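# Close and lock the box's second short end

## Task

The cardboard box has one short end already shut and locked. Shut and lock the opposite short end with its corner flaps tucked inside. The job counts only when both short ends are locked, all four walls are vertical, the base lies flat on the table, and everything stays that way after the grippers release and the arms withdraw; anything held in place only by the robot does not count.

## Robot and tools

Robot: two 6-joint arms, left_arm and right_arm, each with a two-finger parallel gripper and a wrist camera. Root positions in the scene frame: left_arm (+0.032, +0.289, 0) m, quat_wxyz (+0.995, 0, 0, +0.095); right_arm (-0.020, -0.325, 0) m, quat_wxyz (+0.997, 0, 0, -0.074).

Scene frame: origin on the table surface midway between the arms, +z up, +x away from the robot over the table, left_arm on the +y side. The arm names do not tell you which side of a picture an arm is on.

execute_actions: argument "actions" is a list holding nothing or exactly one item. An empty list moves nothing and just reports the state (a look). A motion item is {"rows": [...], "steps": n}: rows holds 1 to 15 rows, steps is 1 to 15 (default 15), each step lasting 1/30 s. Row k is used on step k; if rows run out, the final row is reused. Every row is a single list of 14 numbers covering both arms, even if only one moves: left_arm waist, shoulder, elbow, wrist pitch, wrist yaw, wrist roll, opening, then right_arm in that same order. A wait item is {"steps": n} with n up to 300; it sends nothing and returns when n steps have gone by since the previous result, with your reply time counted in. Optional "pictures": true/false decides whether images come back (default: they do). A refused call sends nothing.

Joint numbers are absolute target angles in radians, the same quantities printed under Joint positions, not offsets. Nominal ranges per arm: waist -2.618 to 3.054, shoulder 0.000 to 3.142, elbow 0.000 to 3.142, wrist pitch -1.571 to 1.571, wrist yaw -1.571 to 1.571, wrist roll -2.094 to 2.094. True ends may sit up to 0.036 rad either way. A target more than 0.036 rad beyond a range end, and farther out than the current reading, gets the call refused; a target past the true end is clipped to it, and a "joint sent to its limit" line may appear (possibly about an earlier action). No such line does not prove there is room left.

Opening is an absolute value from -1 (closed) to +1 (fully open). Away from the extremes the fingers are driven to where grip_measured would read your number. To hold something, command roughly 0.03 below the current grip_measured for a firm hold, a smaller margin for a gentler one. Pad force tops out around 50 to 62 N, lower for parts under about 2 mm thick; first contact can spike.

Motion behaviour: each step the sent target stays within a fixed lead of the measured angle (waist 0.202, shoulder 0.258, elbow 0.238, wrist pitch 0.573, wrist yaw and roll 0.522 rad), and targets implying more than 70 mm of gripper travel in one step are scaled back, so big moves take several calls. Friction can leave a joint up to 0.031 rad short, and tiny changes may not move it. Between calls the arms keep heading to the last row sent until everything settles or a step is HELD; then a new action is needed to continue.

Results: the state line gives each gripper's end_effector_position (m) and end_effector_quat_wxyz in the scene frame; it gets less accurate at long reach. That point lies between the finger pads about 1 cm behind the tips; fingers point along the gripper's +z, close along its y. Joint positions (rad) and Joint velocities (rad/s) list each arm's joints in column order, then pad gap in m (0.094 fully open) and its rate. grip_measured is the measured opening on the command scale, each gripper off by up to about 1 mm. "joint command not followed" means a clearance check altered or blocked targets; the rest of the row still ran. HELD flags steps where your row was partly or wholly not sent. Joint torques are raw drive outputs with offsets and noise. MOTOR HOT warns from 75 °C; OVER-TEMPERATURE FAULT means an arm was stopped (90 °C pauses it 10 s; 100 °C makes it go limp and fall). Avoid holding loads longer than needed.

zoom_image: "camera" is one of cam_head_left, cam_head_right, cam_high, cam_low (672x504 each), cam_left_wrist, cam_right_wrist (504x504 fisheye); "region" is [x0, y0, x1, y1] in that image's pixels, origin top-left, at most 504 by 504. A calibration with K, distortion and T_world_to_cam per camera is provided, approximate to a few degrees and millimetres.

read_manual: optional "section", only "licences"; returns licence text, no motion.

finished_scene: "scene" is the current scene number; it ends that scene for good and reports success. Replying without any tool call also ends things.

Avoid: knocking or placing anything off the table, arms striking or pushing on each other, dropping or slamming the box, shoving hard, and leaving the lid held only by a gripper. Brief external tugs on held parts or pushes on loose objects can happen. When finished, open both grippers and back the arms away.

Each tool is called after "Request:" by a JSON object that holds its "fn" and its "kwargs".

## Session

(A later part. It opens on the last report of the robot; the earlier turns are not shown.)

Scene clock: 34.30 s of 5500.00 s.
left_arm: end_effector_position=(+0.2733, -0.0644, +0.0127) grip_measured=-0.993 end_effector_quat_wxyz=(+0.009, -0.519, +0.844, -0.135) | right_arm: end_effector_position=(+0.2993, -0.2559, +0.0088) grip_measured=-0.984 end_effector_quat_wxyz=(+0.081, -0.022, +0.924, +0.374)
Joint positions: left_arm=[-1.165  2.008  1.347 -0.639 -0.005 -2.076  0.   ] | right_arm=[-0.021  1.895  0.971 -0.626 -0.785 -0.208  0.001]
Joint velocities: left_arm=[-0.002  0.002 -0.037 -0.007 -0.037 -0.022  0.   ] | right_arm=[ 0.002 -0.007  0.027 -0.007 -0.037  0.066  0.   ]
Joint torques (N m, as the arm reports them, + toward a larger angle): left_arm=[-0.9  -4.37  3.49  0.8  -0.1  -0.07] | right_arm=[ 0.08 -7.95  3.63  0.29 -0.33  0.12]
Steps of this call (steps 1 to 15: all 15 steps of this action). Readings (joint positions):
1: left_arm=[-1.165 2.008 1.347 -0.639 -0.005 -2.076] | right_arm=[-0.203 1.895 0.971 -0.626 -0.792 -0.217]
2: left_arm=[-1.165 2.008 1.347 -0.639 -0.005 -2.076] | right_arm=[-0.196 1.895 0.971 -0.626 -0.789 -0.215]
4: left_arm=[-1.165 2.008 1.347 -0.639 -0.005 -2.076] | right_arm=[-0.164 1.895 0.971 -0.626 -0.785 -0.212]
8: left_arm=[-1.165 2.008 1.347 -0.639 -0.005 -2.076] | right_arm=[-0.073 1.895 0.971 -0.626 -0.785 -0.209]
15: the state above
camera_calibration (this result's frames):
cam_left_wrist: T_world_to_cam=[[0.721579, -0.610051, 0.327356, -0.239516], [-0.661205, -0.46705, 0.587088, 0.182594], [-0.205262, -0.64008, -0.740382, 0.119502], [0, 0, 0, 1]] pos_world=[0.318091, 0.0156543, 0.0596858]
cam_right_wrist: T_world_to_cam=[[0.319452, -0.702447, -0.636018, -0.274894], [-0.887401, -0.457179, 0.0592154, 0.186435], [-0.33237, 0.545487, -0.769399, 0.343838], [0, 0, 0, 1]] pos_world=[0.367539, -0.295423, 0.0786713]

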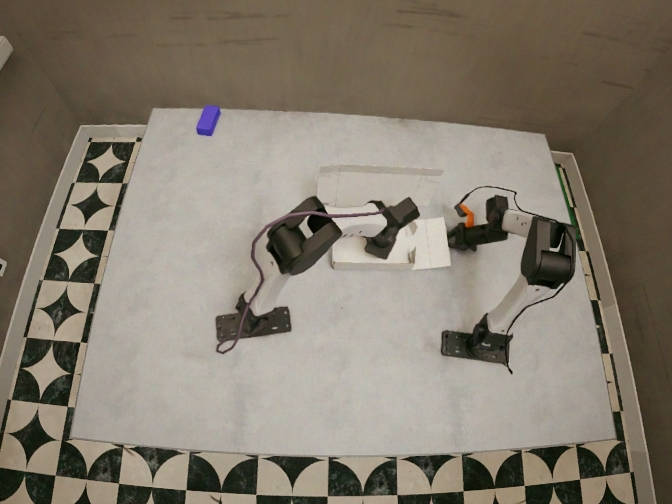

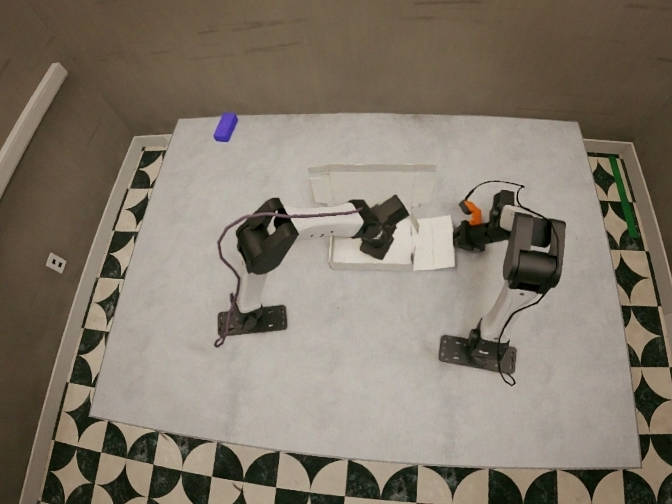

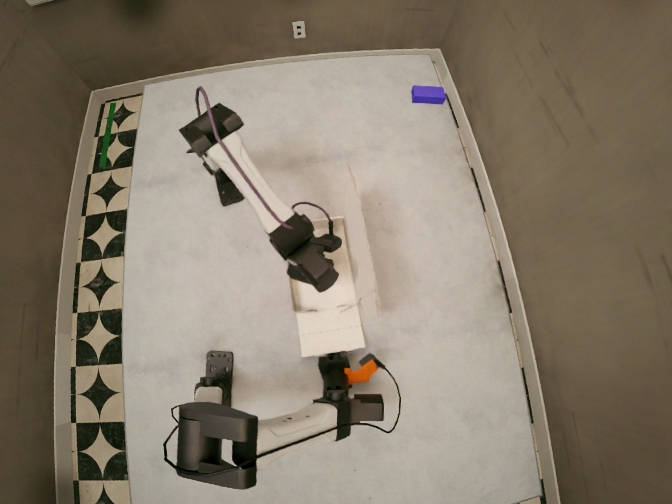

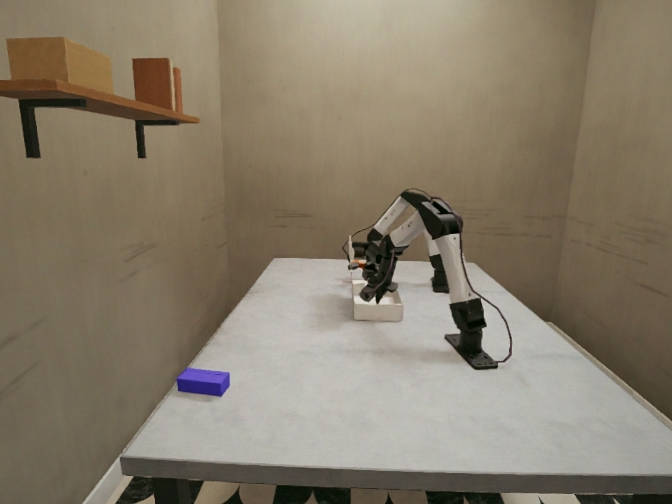

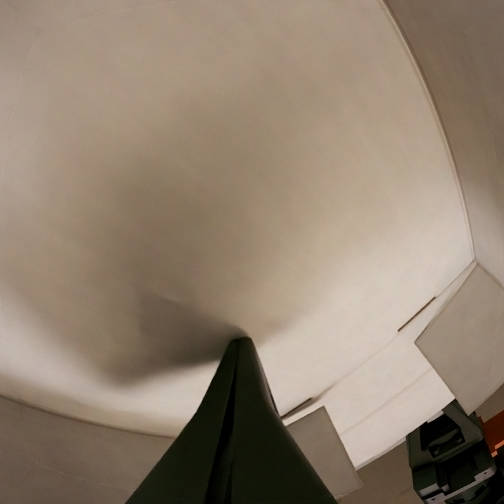

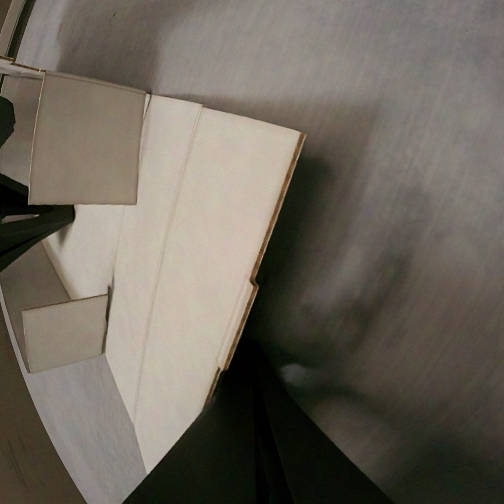

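Request:
{"fn": "execute_actions", "kwargs": {"actions": [{"rows":[[-1.175,2.1,1.3,-0.64,0,-2.08,-1,0.01,1.895,0.955,-0.64,-1.22,0,-1]],"steps":12}], "pictures": false}}

Request:
{"fn": "execute_actions", "kwargs": {"actions": [{"rows":[[-1.175,2.1,1.3,-0.64,0,-2.08,-1,0.14,1.895,0.955,-0.64,-1.2,0,-1]],"steps":10}], "pictures": false}}

Request:
{"fn": "execute_actions", "kwargs": {"actions": [{"rows":[[-1.175,2.1,1.3,-0.64,0,-2.08,-1,0.17,1.895,0.955,-0.64,-1.18,0,0.2]],"steps":10}], "pictures": false}}

Request:
{"fn": "execute_actions", "kwargs": {"actions": [{"rows":[[-1.175,2.1,1.3,-0.64,0,-2.08,-1,0.25,1.825,1.035,-0.78,-1.0,0.05,0.2]]}]}}

Scene clock: 40.93 s of 5500.00 s.
left_arm: end_effector_position=(+0.2733, -0.0644, +0.0127) grip_measured=-0.993 end_effector_quat_wxyz=(+0.009, -0.519, +0.844, -0.135) | right_arm: end_effector_position=(+0.3018, -0.2152, +0.0600) grip_measured=-0.984 end_effector_quat_wxyz=(+0.054, +0.049, +0.838, +0.541)
Joint positions: left_arm=[-1.165  2.008  1.347 -0.639 -0.005 -2.076  0.   ] | right_arm=[-0.003  1.896  0.971 -0.63  -1.15  -0.023  0.001]
Joint velocities: left_arm=[-0.007 -0.012 -0.007  0.007 -0.051  0.022 -0.001] | right_arm=[-0.017 -0.022 -0.012  0.037 -0.271  0.154  0.   ]
Joint torques (N m, as the arm reports them, + toward a larger angle): left_arm=[-0.97 -4.16  3.46  0.79 -0.1  -0.07] | right_arm=[ 1.22 -7.95  3.63  0.25 -0.7   0.16]
Steps of this call (steps 1 to 15: the robot went on to your last target; steps 16 to 90: nothing new was sent; then 3.23 s passed at rest; steps 91 to 102: all 12 steps of this action). Readings (joint positions):
91: left_arm=[-1.165 2.008 1.347 -0.639 -0.005 -2.076] | right_arm=[-0.020 1.895 0.971 -0.627 -0.838 -0.178]
92: left_arm=[-1.165 2.008 1.347 -0.639 -0.005 -2.076] | right_arm=[-0.017 1.896 0.971 -0.629 -0.911 -0.143]
94: left_arm=[-1.165 2.008 1.347 -0.639 -0.005 -2.076] | right_arm=[-0.006 1.896 0.971 -0.629 -1.015 -0.096]
98: left_arm=[-1.165 2.008 1.347 -0.639 -0.005 -2.076] | right_arm=[-0.003 1.896 0.971 -0.630 -1.098 -0.044]
102: the state above

Scene clock: 41.27 s of 5500.00 s.
left_arm: end_effector_position=(+0.2733, -0.0644, +0.0127) grip_measured=-0.993 end_effector_quat_wxyz=(+0.009, -0.519, +0.844, -0.135) | right_arm: end_effector_position=(+0.2823, -0.1667, +0.0668) grip_measured=-0.984 end_effector_quat_wxyz=(+0.011, -0.006, +0.827, +0.562)
Joint positions: left_arm=[-1.165  2.008  1.347 -0.639 -0.005 -2.076  0.   ] | right_arm=[ 0.142  1.896  0.971 -0.63  -1.193 -0.009  0.001]
Joint velocities: left_arm=[-0.002  0.012 -0.007 -0.022 -0.022 -0.037  0.   ] | right_arm=[ 0.002 -0.017 -0.007 -0.007 -0.051  0.051 -0.001]
Joint torques (N m, as the arm reports them, + toward a larger angle): left_arm=[-0.99 -4.38  3.41  0.8  -0.12 -0.1 ] | right_arm=[-0.21 -7.99  3.62  0.25 -0.49  0.15]
Steps of this call (steps 1 to 10: all 10 steps of this action). Readings (joint positions):
1: left_arm=[-1.165 2.008 1.347 -0.639 -0.005 -2.076] | right_arm=[0.008 1.896 0.971 -0.629 -1.154 -0.020]
2: left_arm=[-1.165 2.008 1.347 -0.639 -0.005 -2.076] | right_arm=[0.035 1.896 0.971 -0.628 -1.156 -0.017]
4: left_arm=[-1.165 2.008 1.347 -0.639 -0.005 -2.076] | right_arm=[0.102 1.896 0.971 -0.628 -1.168 -0.014]
8: left_arm=[-1.165 2.008 1.347 -0.639 -0.005 -2.076] | right_arm=[0.143 1.896 0.971 -0.630 -1.191 -0.010]
10: the state above

Scene clock: 41.60 s of 5500.00 s.
left_arm: end_effector_position=(+0.2733, -0.0644, +0.0127) grip_measured=-0.993 end_effector_quat_wxyz=(+0.009, -0.519, +0.844, -0.135) | right_arm: end_effector_position=(+0.2802, -0.1627, +0.0672) grip_measured=+0.198 end_effector_quat_wxyz=(+0.007, -0.011, +0.826, +0.563)
Joint positions: left_arm=[-1.165  2.008  1.347 -0.639 -0.005 -2.076  0.   ] | right_arm=[ 0.155  1.896  0.971 -0.63  -1.196 -0.009  0.056]
Joint velocities: left_arm=[-0.002 -0.007 -0.007  0.051 -0.051 -0.037  0.   ] | right_arm=[ 0.002 -0.017 -0.012 -0.125  0.022  0.022 -0.001]
Joint torques (N m, as the arm reports them, + toward a larger angle): left_arm=[-0.85 -4.47  3.42  0.82 -0.11 -0.1 ] | right_arm=[ 1.4  -7.95  3.66  0.26 -0.34  0.11]
Steps of this call (steps 1 to 10: all 10 steps of this action). Readings (joint positions):
1: left_arm=[-1.165 2.008 1.347 -0.639 -0.005 -2.076] | right_arm=[0.143 1.896 0.971 -0.630 -1.194 -0.009]
2: left_arm=[-1.165 2.008 1.347 -0.639 -0.005 -2.076] | right_arm=[0.146 1.896 0.971 -0.630 -1.195 -0.009]
4: left_arm=[-1.165 2.008 1.347 -0.639 -0.005 -2.076] | right_arm=[0.152 1.896 0.971 -0.630 -1.196 -0.009]
8: left_arm=[-1.165 2.008 1.347 -0.639 -0.005 -2.076] | right_arm=[0.155 1.896 0.971 -0.630 -1.196 -0.009]
10: the state above

Scene clock: 42.10 s of 5500.00 s.
left_arm: end_effector_position=(+0.2733, -0.0644, +0.0127) grip_measured=-0.993 end_effector_quat_wxyz=(+0.009, -0.519, +0.844, -0.135) | right_arm: end_effector_position=(+0.2659, -0.1489, +0.0668) grip_measured=+0.198 end_effector_quat_wxyz=(-0.029, -0.031, +0.874, +0.484)
Joint positions: left_arm=[-1.165  2.008  1.347 -0.639 -0.005 -2.076  0.   ] | right_arm=[ 0.25   1.834  1.022 -0.746 -1.013  0.037  0.056]
Joint velocities: left_arm=[-0.002 -0.012  0.002  0.022 -0.051 -0.007 -0.001] | right_arm=[-0.022 -0.012  0.002 -0.212  0.095 -0.037  0.   ]
Joint torques (N m, as the arm reports them, + toward a larger angle): left_arm=[-1.04 -4.37  3.44  0.79 -0.1  -0.09] | right_arm=[ 0.   -8.41  5.98  0.33 -0.39  0.13]
Steps of this call (steps 1 to 15: all 15 steps of this action). Readings (joint positions):
1: left_arm=[-1.165 2.008 1.347 -0.639 -0.005 -2.076] | right_arm=[0.163 1.891 0.978 -0.649 -1.169 -0.001]
2: left_arm=[-1.165 2.008 1.347 -0.639 -0.005 -2.076] | right_arm=[0.180 1.881 0.989 -0.674 -1.135 0.008]
4: left_arm=[-1.165 2.008 1.347 -0.639 -0.005 -2.076] | right_arm=[0.223 1.853 1.009 -0.707 -1.089 0.020]
8: left_arm=[-1.165 2.008 1.347 -0.639 -0.005 -2.076] | right_arm=[0.250 1.834 1.022 -0.732 -1.042 0.031]
15: the state above
camera_calibration (this result's frames):
cam_left_wrist: T_world_to_cam=[[0.721579, -0.610051, 0.327356, -0.239516], [-0.661205, -0.46705, 0.587088, 0.182594], [-0.205262, -0.64008, -0.740382, 0.119502], [0, 0, 0, 1]] pos_world=[0.318091, 0.0156543, 0.0596858]
cam_right_wrist: T_world_to_cam=[[0.248181, -0.493471, -0.833602, -0.0888764], [-0.809585, -0.578205, 0.101252, 0.160844], [-0.531958, 0.649743, -0.543006, 0.372492], [0, 0, 0, 1]] pos_world=[0.350424, -0.192881, 0.111892]

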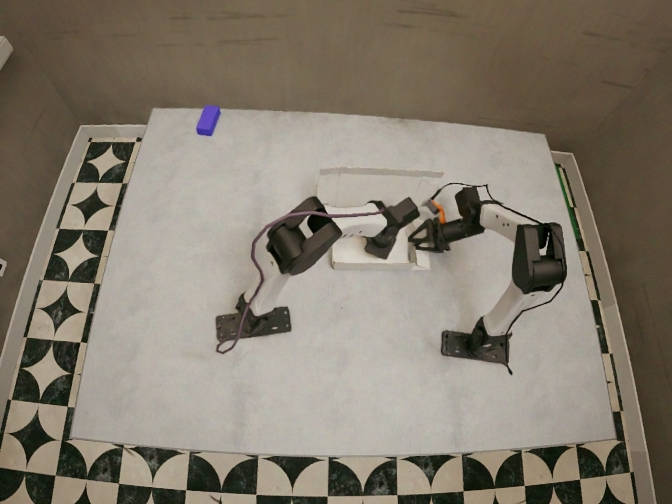

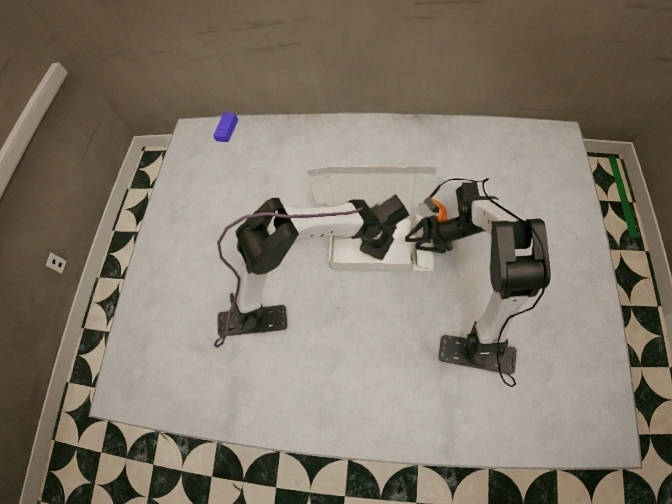

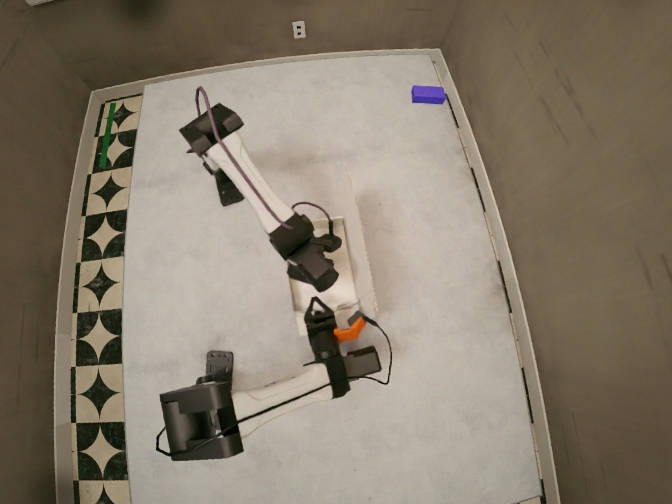

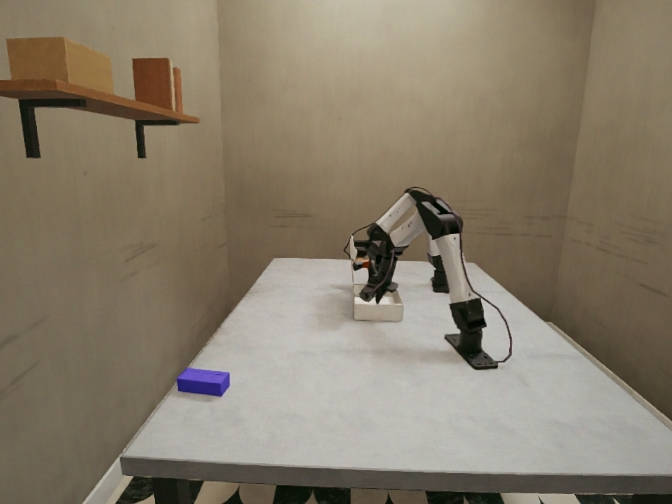

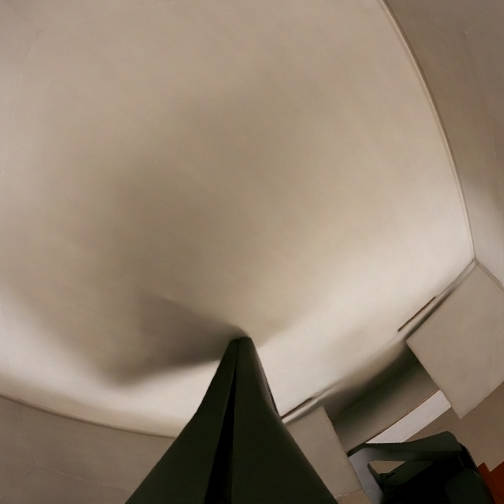

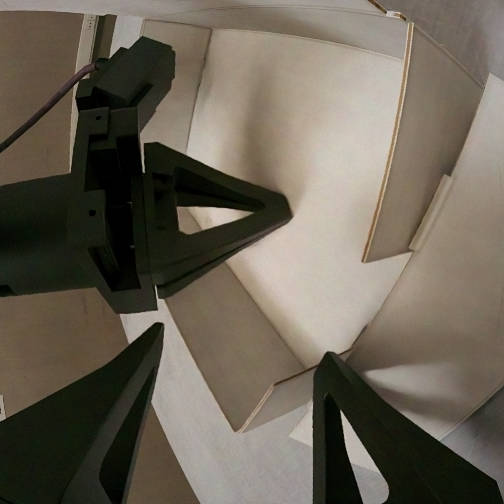

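Request:
{"fn": "execute_actions", "kwargs": {"actions": [{"rows":[[-1.175,2.1,1.3,-0.64,0,-2.08,-1,0.15,1.825,1.035,-0.78,-1.25,0,-1],[-1.175,2.1,1.3,-0.64,0,-2.08,-1,0.1,1.825,1.035,-0.78,-1.25,0,-1],[-1.175,2.1,1.3,-0.64,0,-2.08,-1,-0.1,1.825,1.035,-0.78,-1.1,0,-1]],"steps":12}], "pictures": false}}

Request:
{"fn": "execute_actions", "kwargs": {"actions": [{"rows":[[-1.175,2.1,1.3,-0.64,0,-2.08,-1,-0.05,1.905,0.955,-0.633,-0.78,-0.05,-1]]}]}}

Scene clock: 45.53 s of 5500.00 s.
left_arm: end_effector_position=(+0.2733, -0.0644, +0.0127) grip_measured=-0.993 end_effector_quat_wxyz=(+0.009, -0.519, +0.844, -0.135) | right_arm: end_effector_position=(+0.3080, -0.2553, +0.0791) grip_measured=-0.983 end_effector_quat_wxyz=(+0.060, +0.121, +0.845, +0.517)
Joint positions: left_arm=[-1.165  2.008  1.347 -0.639 -0.005 -2.076  0.   ] | right_arm=[-0.116  1.834  1.022 -0.771 -1.095  0.013  0.001]
Joint velocities: left_arm=[ 0.002 -0.012 -0.017 -0.007  0.037 -0.037  0.   ] | right_arm=[ 0.154 -0.002 -0.007  0.051 -0.037 -0.037  0.001]
Joint torques (N m, as the arm reports them, + toward a larger angle): left_arm=[-1.01 -4.25  3.37  0.77 -0.13 -0.09] | right_arm=[ 0.71 -8.38  5.97  0.22 -0.48 -0.08]
Steps of this call (steps 1 to 30: the robot went on to your last target; steps 31 to 90: nothing new was sent; then 0.03 s passed at rest; steps 91 to 102: all 12 steps of this action). Readings (joint positions):
91: left_arm=[-1.165 2.008 1.347 -0.639 -0.005 -2.076] | right_arm=[0.241 1.834 1.022 -0.768 -1.043 0.037]
92: left_arm=[-1.165 2.008 1.347 -0.639 -0.005 -2.076] | right_arm=[0.216 1.834 1.022 -0.773 -1.085 0.031]
94: left_arm=[-1.165 2.008 1.347 -0.639 -0.005 -2.076] | right_arm=[0.113 1.834 1.022 -0.773 -1.103 0.022]
98: left_arm=[-1.165 2.008 1.347 -0.639 -0.005 -2.076] | right_arm=[-0.109 1.834 1.022 -0.771 -1.097 0.016]
102: the state above

Scene clock: 46.03 s of 5500.00 s.
left_arm: end_effector_position=(+0.2733, -0.0644, +0.0127) grip_measured=-0.993 end_effector_quat_wxyz=(+0.009, -0.519, +0.844, -0.135) | right_arm: end_effector_position=(+0.2911, -0.2602, +0.0076) grip_measured=-0.984 end_effector_quat_wxyz=(+0.031, +0.081, +0.914, +0.396)
Joint positions: left_arm=[-1.165  2.008  1.347 -0.639 -0.005 -2.076  0.   ] | right_arm=[-0.053  1.908  0.963 -0.662 -0.817 -0.039  0.001]
Joint velocities: left_arm=[-0.007 -0.007 -0.012 -0.022  0.007 -0.022  0.001] | right_arm=[-0.012  0.002  0.007 -0.007 -0.007 -0.037 -0.001]
Joint torques (N m, as the arm reports them, + toward a larger angle): left_arm=[-0.98 -4.33  3.48  0.83 -0.13 -0.09] | right_arm=[ 0.23 -8.1   4.06  0.54 -0.04 -0.07]
Steps of this call (steps 1 to 15: all 15 steps of this action). Readings (joint positions):
1: left_arm=[-1.165 2.008 1.347 -0.639 -0.005 -2.076] | right_arm=[-0.106 1.837 1.016 -0.754 -1.057 0.005]
2: left_arm=[-1.165 2.008 1.347 -0.639 -0.005 -2.076] | right_arm=[-0.092 1.845 1.007 -0.726 -1.003 -0.005]
4: left_arm=[-1.165 2.008 1.347 -0.639 -0.005 -2.076] | right_arm=[-0.064 1.876 0.986 -0.693 -0.924 -0.018]
8: left_arm=[-1.165 2.008 1.347 -0.639 -0.005 -2.076] | right_arm=[-0.053 1.908 0.963 -0.673 -0.837 -0.031]
15: the state above
camera_calibration (this result's frames):
cam_left_wrist: T_world_to_cam=[[0.721579, -0.610051, 0.327356, -0.239516], [-0.661205, -0.46705, 0.587088, 0.182594], [-0.205262, -0.64008, -0.740382, 0.119502], [0, 0, 0, 1]] pos_world=[0.318091, 0.0156543, 0.0596858]
cam_right_wrist: T_world_to_cam=[[0.0991522, -0.691048, -0.715976, -0.208399], [-0.92541, -0.328517, 0.188924, 0.220894], [-0.365766, 0.643839, -0.672076, 0.377105], [0, 0, 0, 1]] pos_world=[0.363013, -0.314241, 0.0625026]

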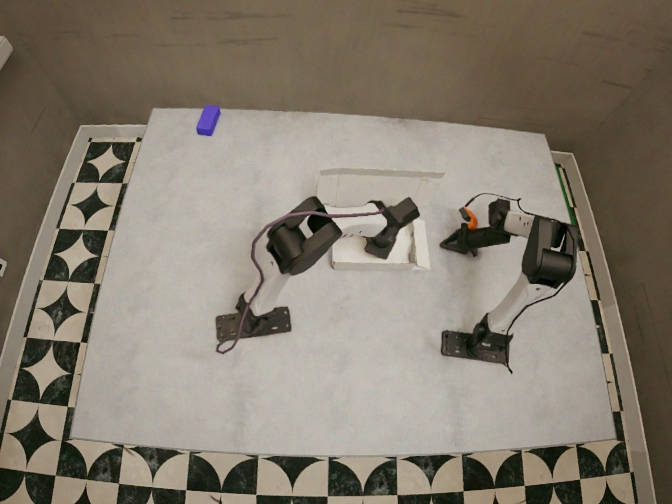

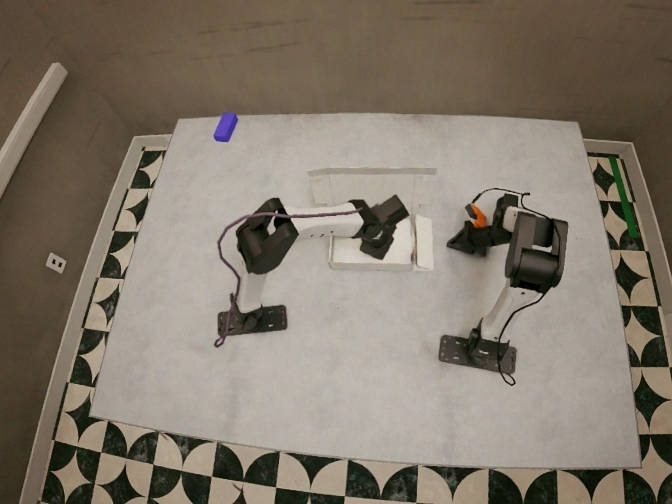

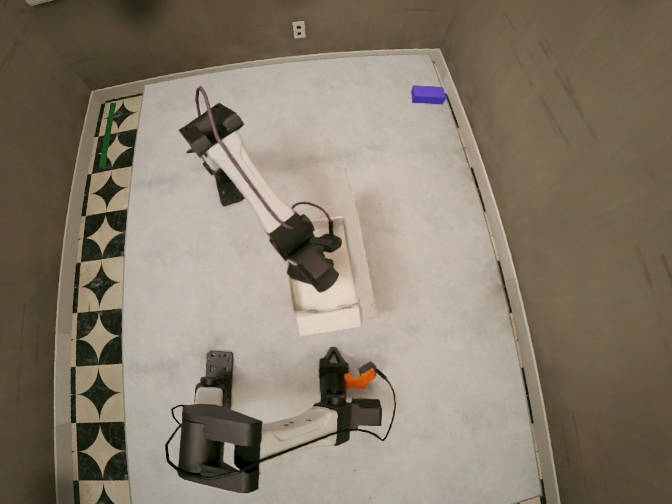

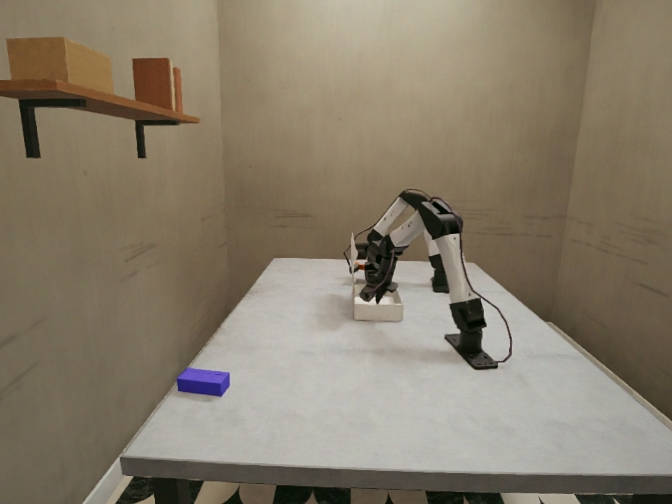

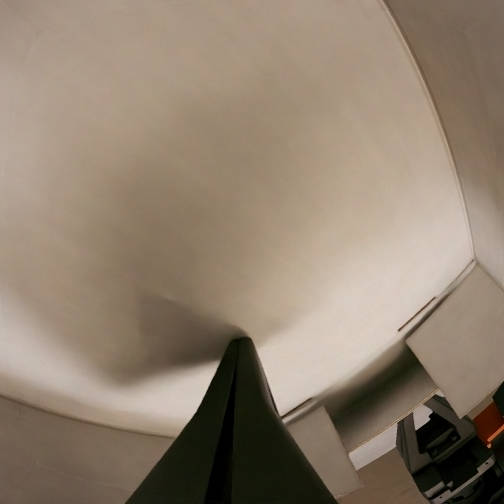

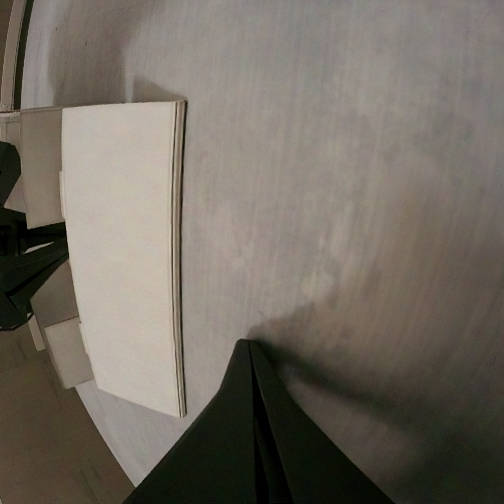

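Request:
{"fn": "execute_actions", "kwargs": {"actions": [{"rows":[[-1.228,1.99,1.32,-0.3,0,-2.08,-1,0.08,1.895,0.955,-0.633,-0.8,-0.05,-1]]}]}}

Scene clock: 52.13 s of 5500.00 s.
left_arm: end_effector_position=(+0.2855, -0.1384, +0.0464) grip_measured=-0.993 end_effector_quat_wxyz=(+0.007, -0.475, +0.830, -0.292) | right_arm: end_effector_position=(+0.2823, -0.2181, +0.0077) grip_measured=-0.984 end_effector_quat_wxyz=(+0.011, +0.013, +0.918, +0.397)
Joint positions: left_arm=[-1.229  1.998  1.336 -0.317 -0.007 -2.076  0.   ] | right_arm=[ 0.086  1.907  0.963 -0.646 -0.816 -0.042  0.001]
Joint velocities: left_arm=[-0.007 -0.012 -0.007  0.051 -0.066 -0.066  0.   ] | right_arm=[ 0.007  0.012 -0.002  0.007 -0.022 -0.037 -0.   ]
Joint torques (N m, as the arm reports them, + toward a larger angle): left_arm=[  0.19 -14.16   6.92   1.38  -0.13  -0.03] | right_arm=[-0.49 -8.84  4.09  0.42 -0.24 -0.06]
Steps of this call (steps 1 to 15: the robot went on to your last target; steps 16 to 90: nothing new was sent; then 2.60 s passed at rest; steps 91 to 105: all 15 steps of this action). Readings (joint positions):
91: left_arm=[-1.170 2.000 1.342 -0.610 -0.007 -2.076] | right_arm=[-0.042 1.908 0.963 -0.661 -0.816 -0.041]
92: left_arm=[-1.179 1.999 1.336 -0.556 -0.007 -2.076] | right_arm=[-0.016 1.907 0.963 -0.654 -0.816 -0.041]
94: left_arm=[-1.205 1.999 1.336 -0.464 -0.007 -2.076] | right_arm=[0.049 1.907 0.963 -0.647 -0.816 -0.041]
98: left_arm=[-1.229 1.998 1.336 -0.362 -0.007 -2.076] | right_arm=[0.086 1.907 0.963 -0.647 -0.816 -0.042]
105: the state above
camera_calibration (this result's frames):
cam_left_wrist: T_world_to_cam=[[0.604871, -0.525294, 0.598496, -0.272052], [-0.784567, -0.264446, 0.560823, 0.200721], [-0.136327, -0.808786, -0.572084, 0.0487393], [0, 0, 0, 1]] pos_world=[0.32868, -0.0504075, 0.078136]
cam_right_wrist: T_world_to_cam=[[0.208152, -0.671435, -0.71123, -0.204809], [-0.873754, -0.454446, 0.173302, 0.184631], [-0.439577, 0.585366, -0.681263, 0.355033], [0, 0, 0, 1]] pos_world=[0.360017, -0.261435, 0.0642079]

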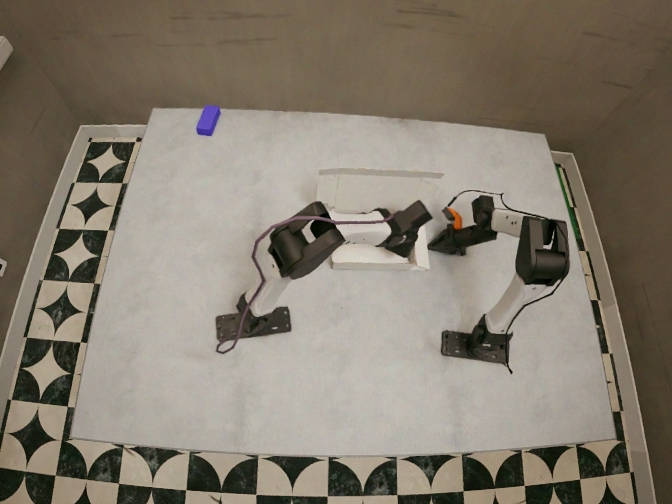

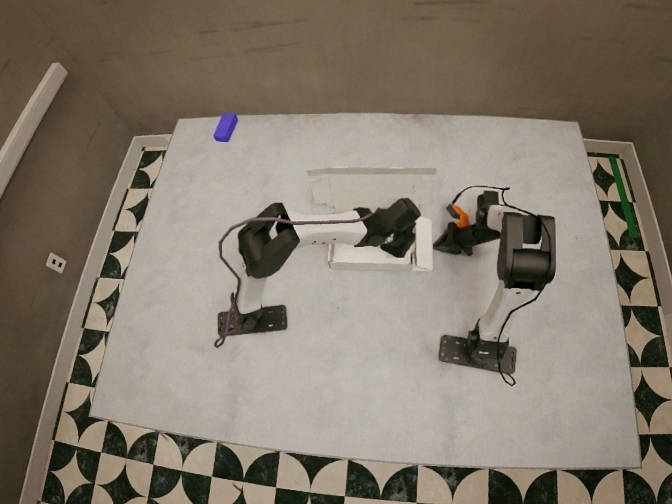

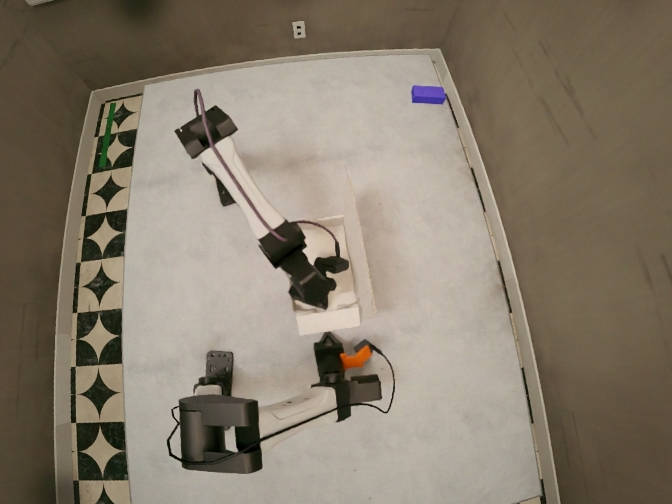

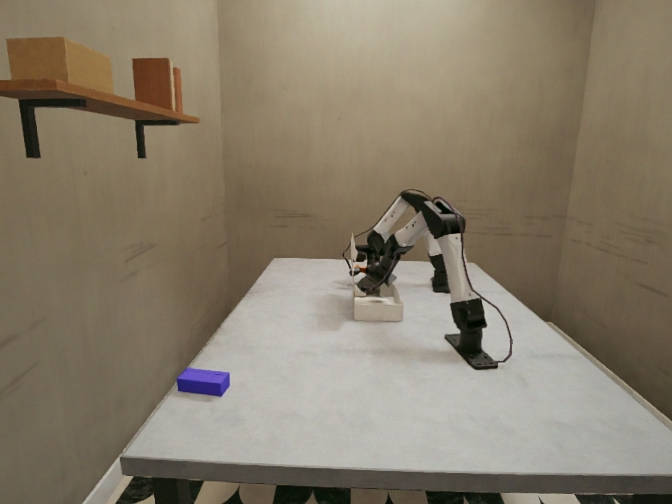

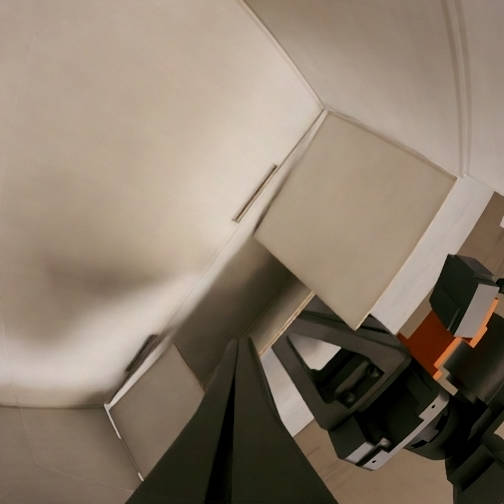

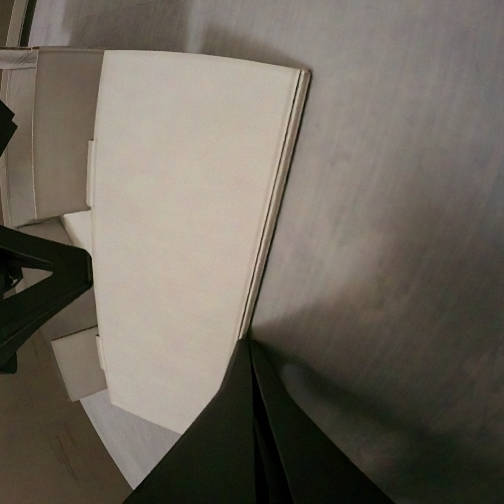

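Request:
{"fn": "execute_actions", "kwargs": {"actions": [{"rows":[[-1.228,2.03,1.32,-0.33,0,-2.08,-1,0.08,1.895,0.955,-0.633,-0.8,-0.05,-1]],"steps":8}], "pictures": false}}

Request:
{"fn": "execute_actions", "kwargs": {"actions": [{"rows":[[-1.235,2.05,1.37,-0.33,0,-2.08,-1,0.08,1.895,0.955,-0.633,-0.8,-0.05,-1],[-1.24,2.07,1.41,-0.34,0,-2.08,-1,0.08,1.895,0.955,-0.633,-0.8,-0.05,-1],[-1.25,2.095,1.45,-0.35,0,-2.08,-1,0.08,1.895,0.955,-0.633,-0.8,-0.05,-1],[-1.255,2.12,1.49,-0.37,0,-2.08,-1,0.08,1.895,0.955,-0.633,-0.8,-0.05,-1],[-1.26,2.14,1.53,-0.38,0,-2.08,-1,0.08,1.895,0.955,-0.633,-0.8,-0.05,-1],[-1.27,2.165,1.57,-0.4,0,-2.08,-1,0.08,1.895,0.955,-0.633,-0.8,-0.05,-1],[-1.275,2.185,1.61,-0.41,0,-2.08,-1,0.08,1.895,0.955,-0.633,-0.8,-0.05,-1],[-1.28,2.205,1.65,-0.43,0,-2.08,-1,0.08,1.895,0.955,-0.633,-0.8,-0.05,-1],[-1.29,2.225,1.69,-0.44,0,-2.08,-1,0.08,1.895,0.955,-0.633,-0.8,-0.05,-1]]}]}}

Scene clock: 58.87 s of 5500.00 s.
left_arm: end_effector_position=(+0.2855, -0.1384, +0.0409) grip_measured=-0.993 end_effector_quat_wxyz=(+0.007, -0.476, +0.831, -0.288) | right_arm: end_effector_position=(+0.2823, -0.2181, +0.0077) grip_measured=-0.984 end_effector_quat_wxyz=(+0.011, +0.013, +0.918, +0.397)
Joint positions: left_arm=[-1.229  2.011  1.336 -0.312 -0.007 -2.076  0.   ] | right_arm=[ 0.086  1.907  0.963 -0.646 -0.816 -0.042  0.001]
Joint velocities: left_arm=[ 0.002 -0.007 -0.012  0.007  0.022 -0.081 -0.   ] | right_arm=[ 0.012  0.007  0.002 -0.007 -0.007 -0.007 -0.001]
Joint torques (N m, as the arm reports them, + toward a larger angle): left_arm=[  0.1  -11.67   7.01   1.22  -0.08  -0.06] | right_arm=[-0.55 -8.83  4.1   0.42 -0.24 -0.06]
Steps of this call (steps 1 to 15: the robot went on to your last target; steps 16 to 90: nothing new was sent; then 3.47 s passed at rest; steps 91 to 98: all 8 steps of this action). Readings (joint positions):
91: left_arm=[-1.229 1.999 1.336 -0.307 -0.007 -2.076] | right_arm=[0.086 1.907 0.963 -0.646 -0.816 -0.042]
92: left_arm=[-1.229 2.000 1.336 -0.307 -0.007 -2.076] | right_arm=[0.086 1.907 0.963 -0.646 -0.816 -0.042]
94: left_arm=[-1.229 2.005 1.336 -0.309 -0.007 -2.076] | right_arm=[0.086 1.907 0.963 -0.646 -0.816 -0.042]
98: the state above

Scene clock: 59.37 s of 5500.00 s.
left_arm: end_effector_position=(+0.2927, -0.2078, +0.0534) grip_measured=-0.993 end_effector_quat_wxyz=(-0.000, -0.452, +0.839, -0.304) | right_arm: end_effector_position=(+0.2823, -0.2181, +0.0077) grip_measured=-0.984 end_effector_quat_wxyz=(+0.011, +0.013, +0.918, +0.397)
Joint positions: left_arm=[-1.281  2.205  1.674 -0.421 -0.007 -2.076  0.   ] | right_arm=[ 0.086  1.907  0.963 -0.646 -0.816 -0.042  0.001]
Joint velocities: left_arm=[-0.012 -0.007  0.056 -0.11   0.007 -0.051 -0.001] | right_arm=[ 0.017 -0.022  0.002  0.037  0.007  0.037  0.   ]
Joint torques (N m, as the arm reports them, + toward a larger angle): left_arm=[ -0.91 -14.05  10.3    1.31  -0.07  -0.04] | right_arm=[-0.54 -8.82  4.1   0.42 -0.24 -0.06]
Steps of this call (steps 1 to 15: all 15 steps of this action). Readings (joint positions):
1: left_arm=[-1.229 2.013 1.339 -0.315 -0.007 -2.076] | right_arm=[0.086 1.907 0.963 -0.646 -0.816 -0.042]
2: left_arm=[-1.229 2.021 1.352 -0.322 -0.007 -2.076] | right_arm=[0.086 1.907 0.963 -0.646 -0.816 -0.042]
4: left_arm=[-1.233 2.057 1.410 -0.341 -0.007 -2.076] | right_arm=[0.086 1.907 0.963 -0.646 -0.816 -0.042]
8: left_arm=[-1.254 2.151 1.567 -0.377 -0.007 -2.076] | right_arm=[0.086 1.907 0.963 -0.646 -0.816 -0.042]
15: the state above
camera_calibration (this result's frames):
cam_left_wrist: T_world_to_cam=[[0.569252, -0.541508, 0.618645, -0.311013], [-0.804228, -0.210439, 0.555818, 0.201362], [-0.170792, -0.813932, -0.555288, 0.00574176], [0, 0, 0, 1]] pos_world=[0.339967, -0.121368, 0.0836739]
cam_right_wrist: T_world_to_cam=[[0.20814, -0.671704, -0.710979, -0.204929], [-0.873746, -0.454386, 0.173496, 0.184625], [-0.439597, 0.585104, -0.681475, 0.354975], [0, 0, 0, 1]] pos_world=[0.360015, -0.261458, 0.0641748]

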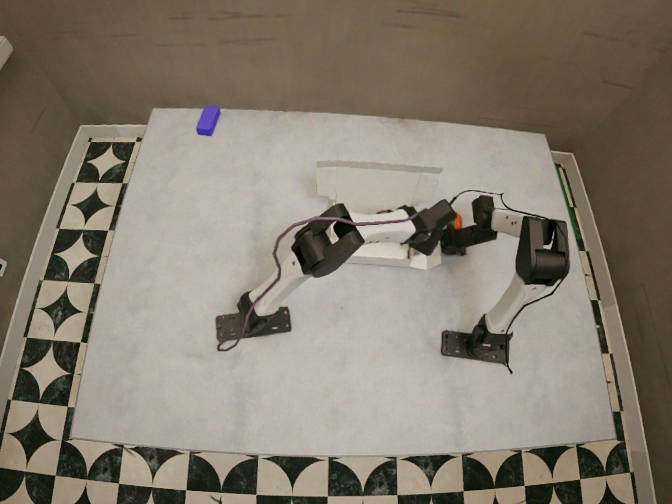

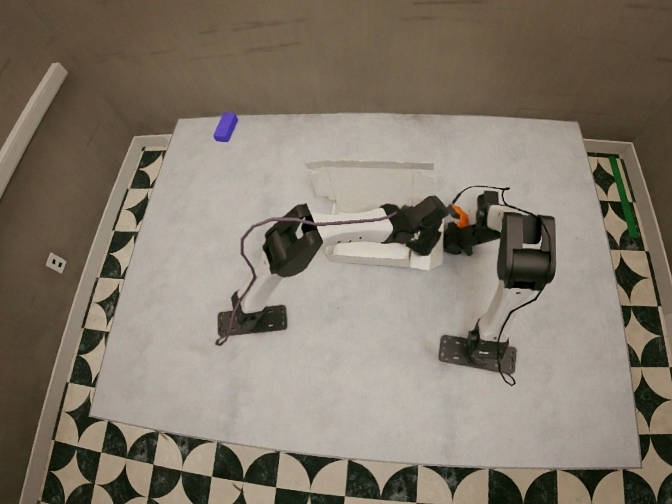

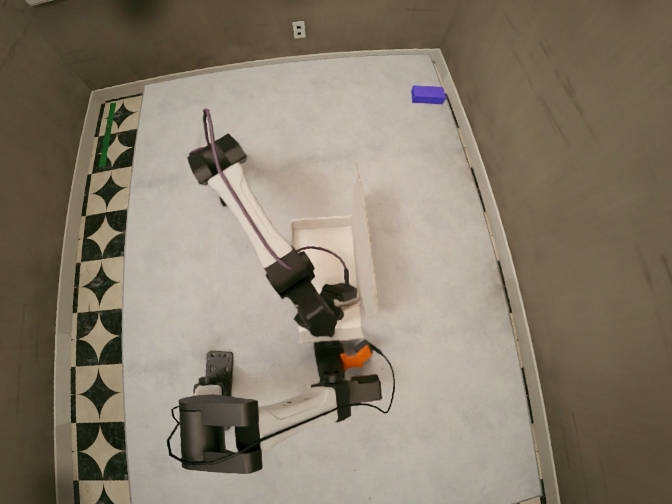

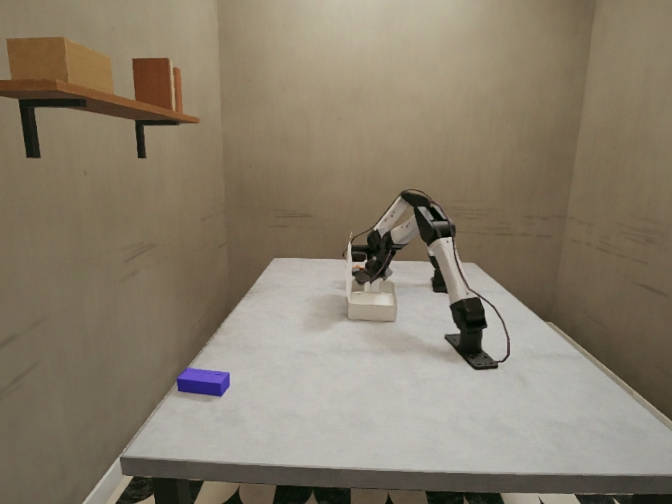

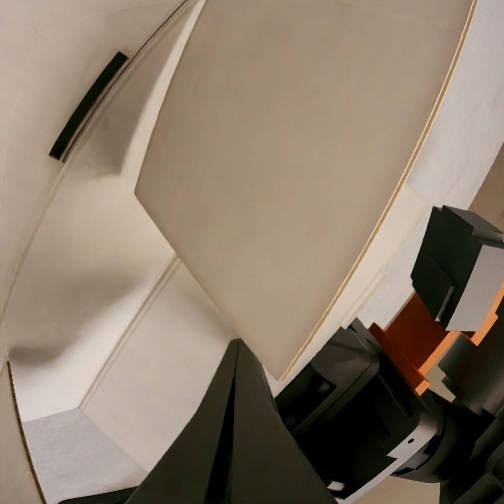

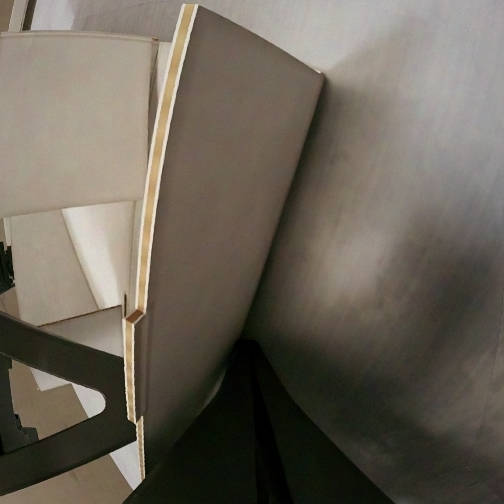

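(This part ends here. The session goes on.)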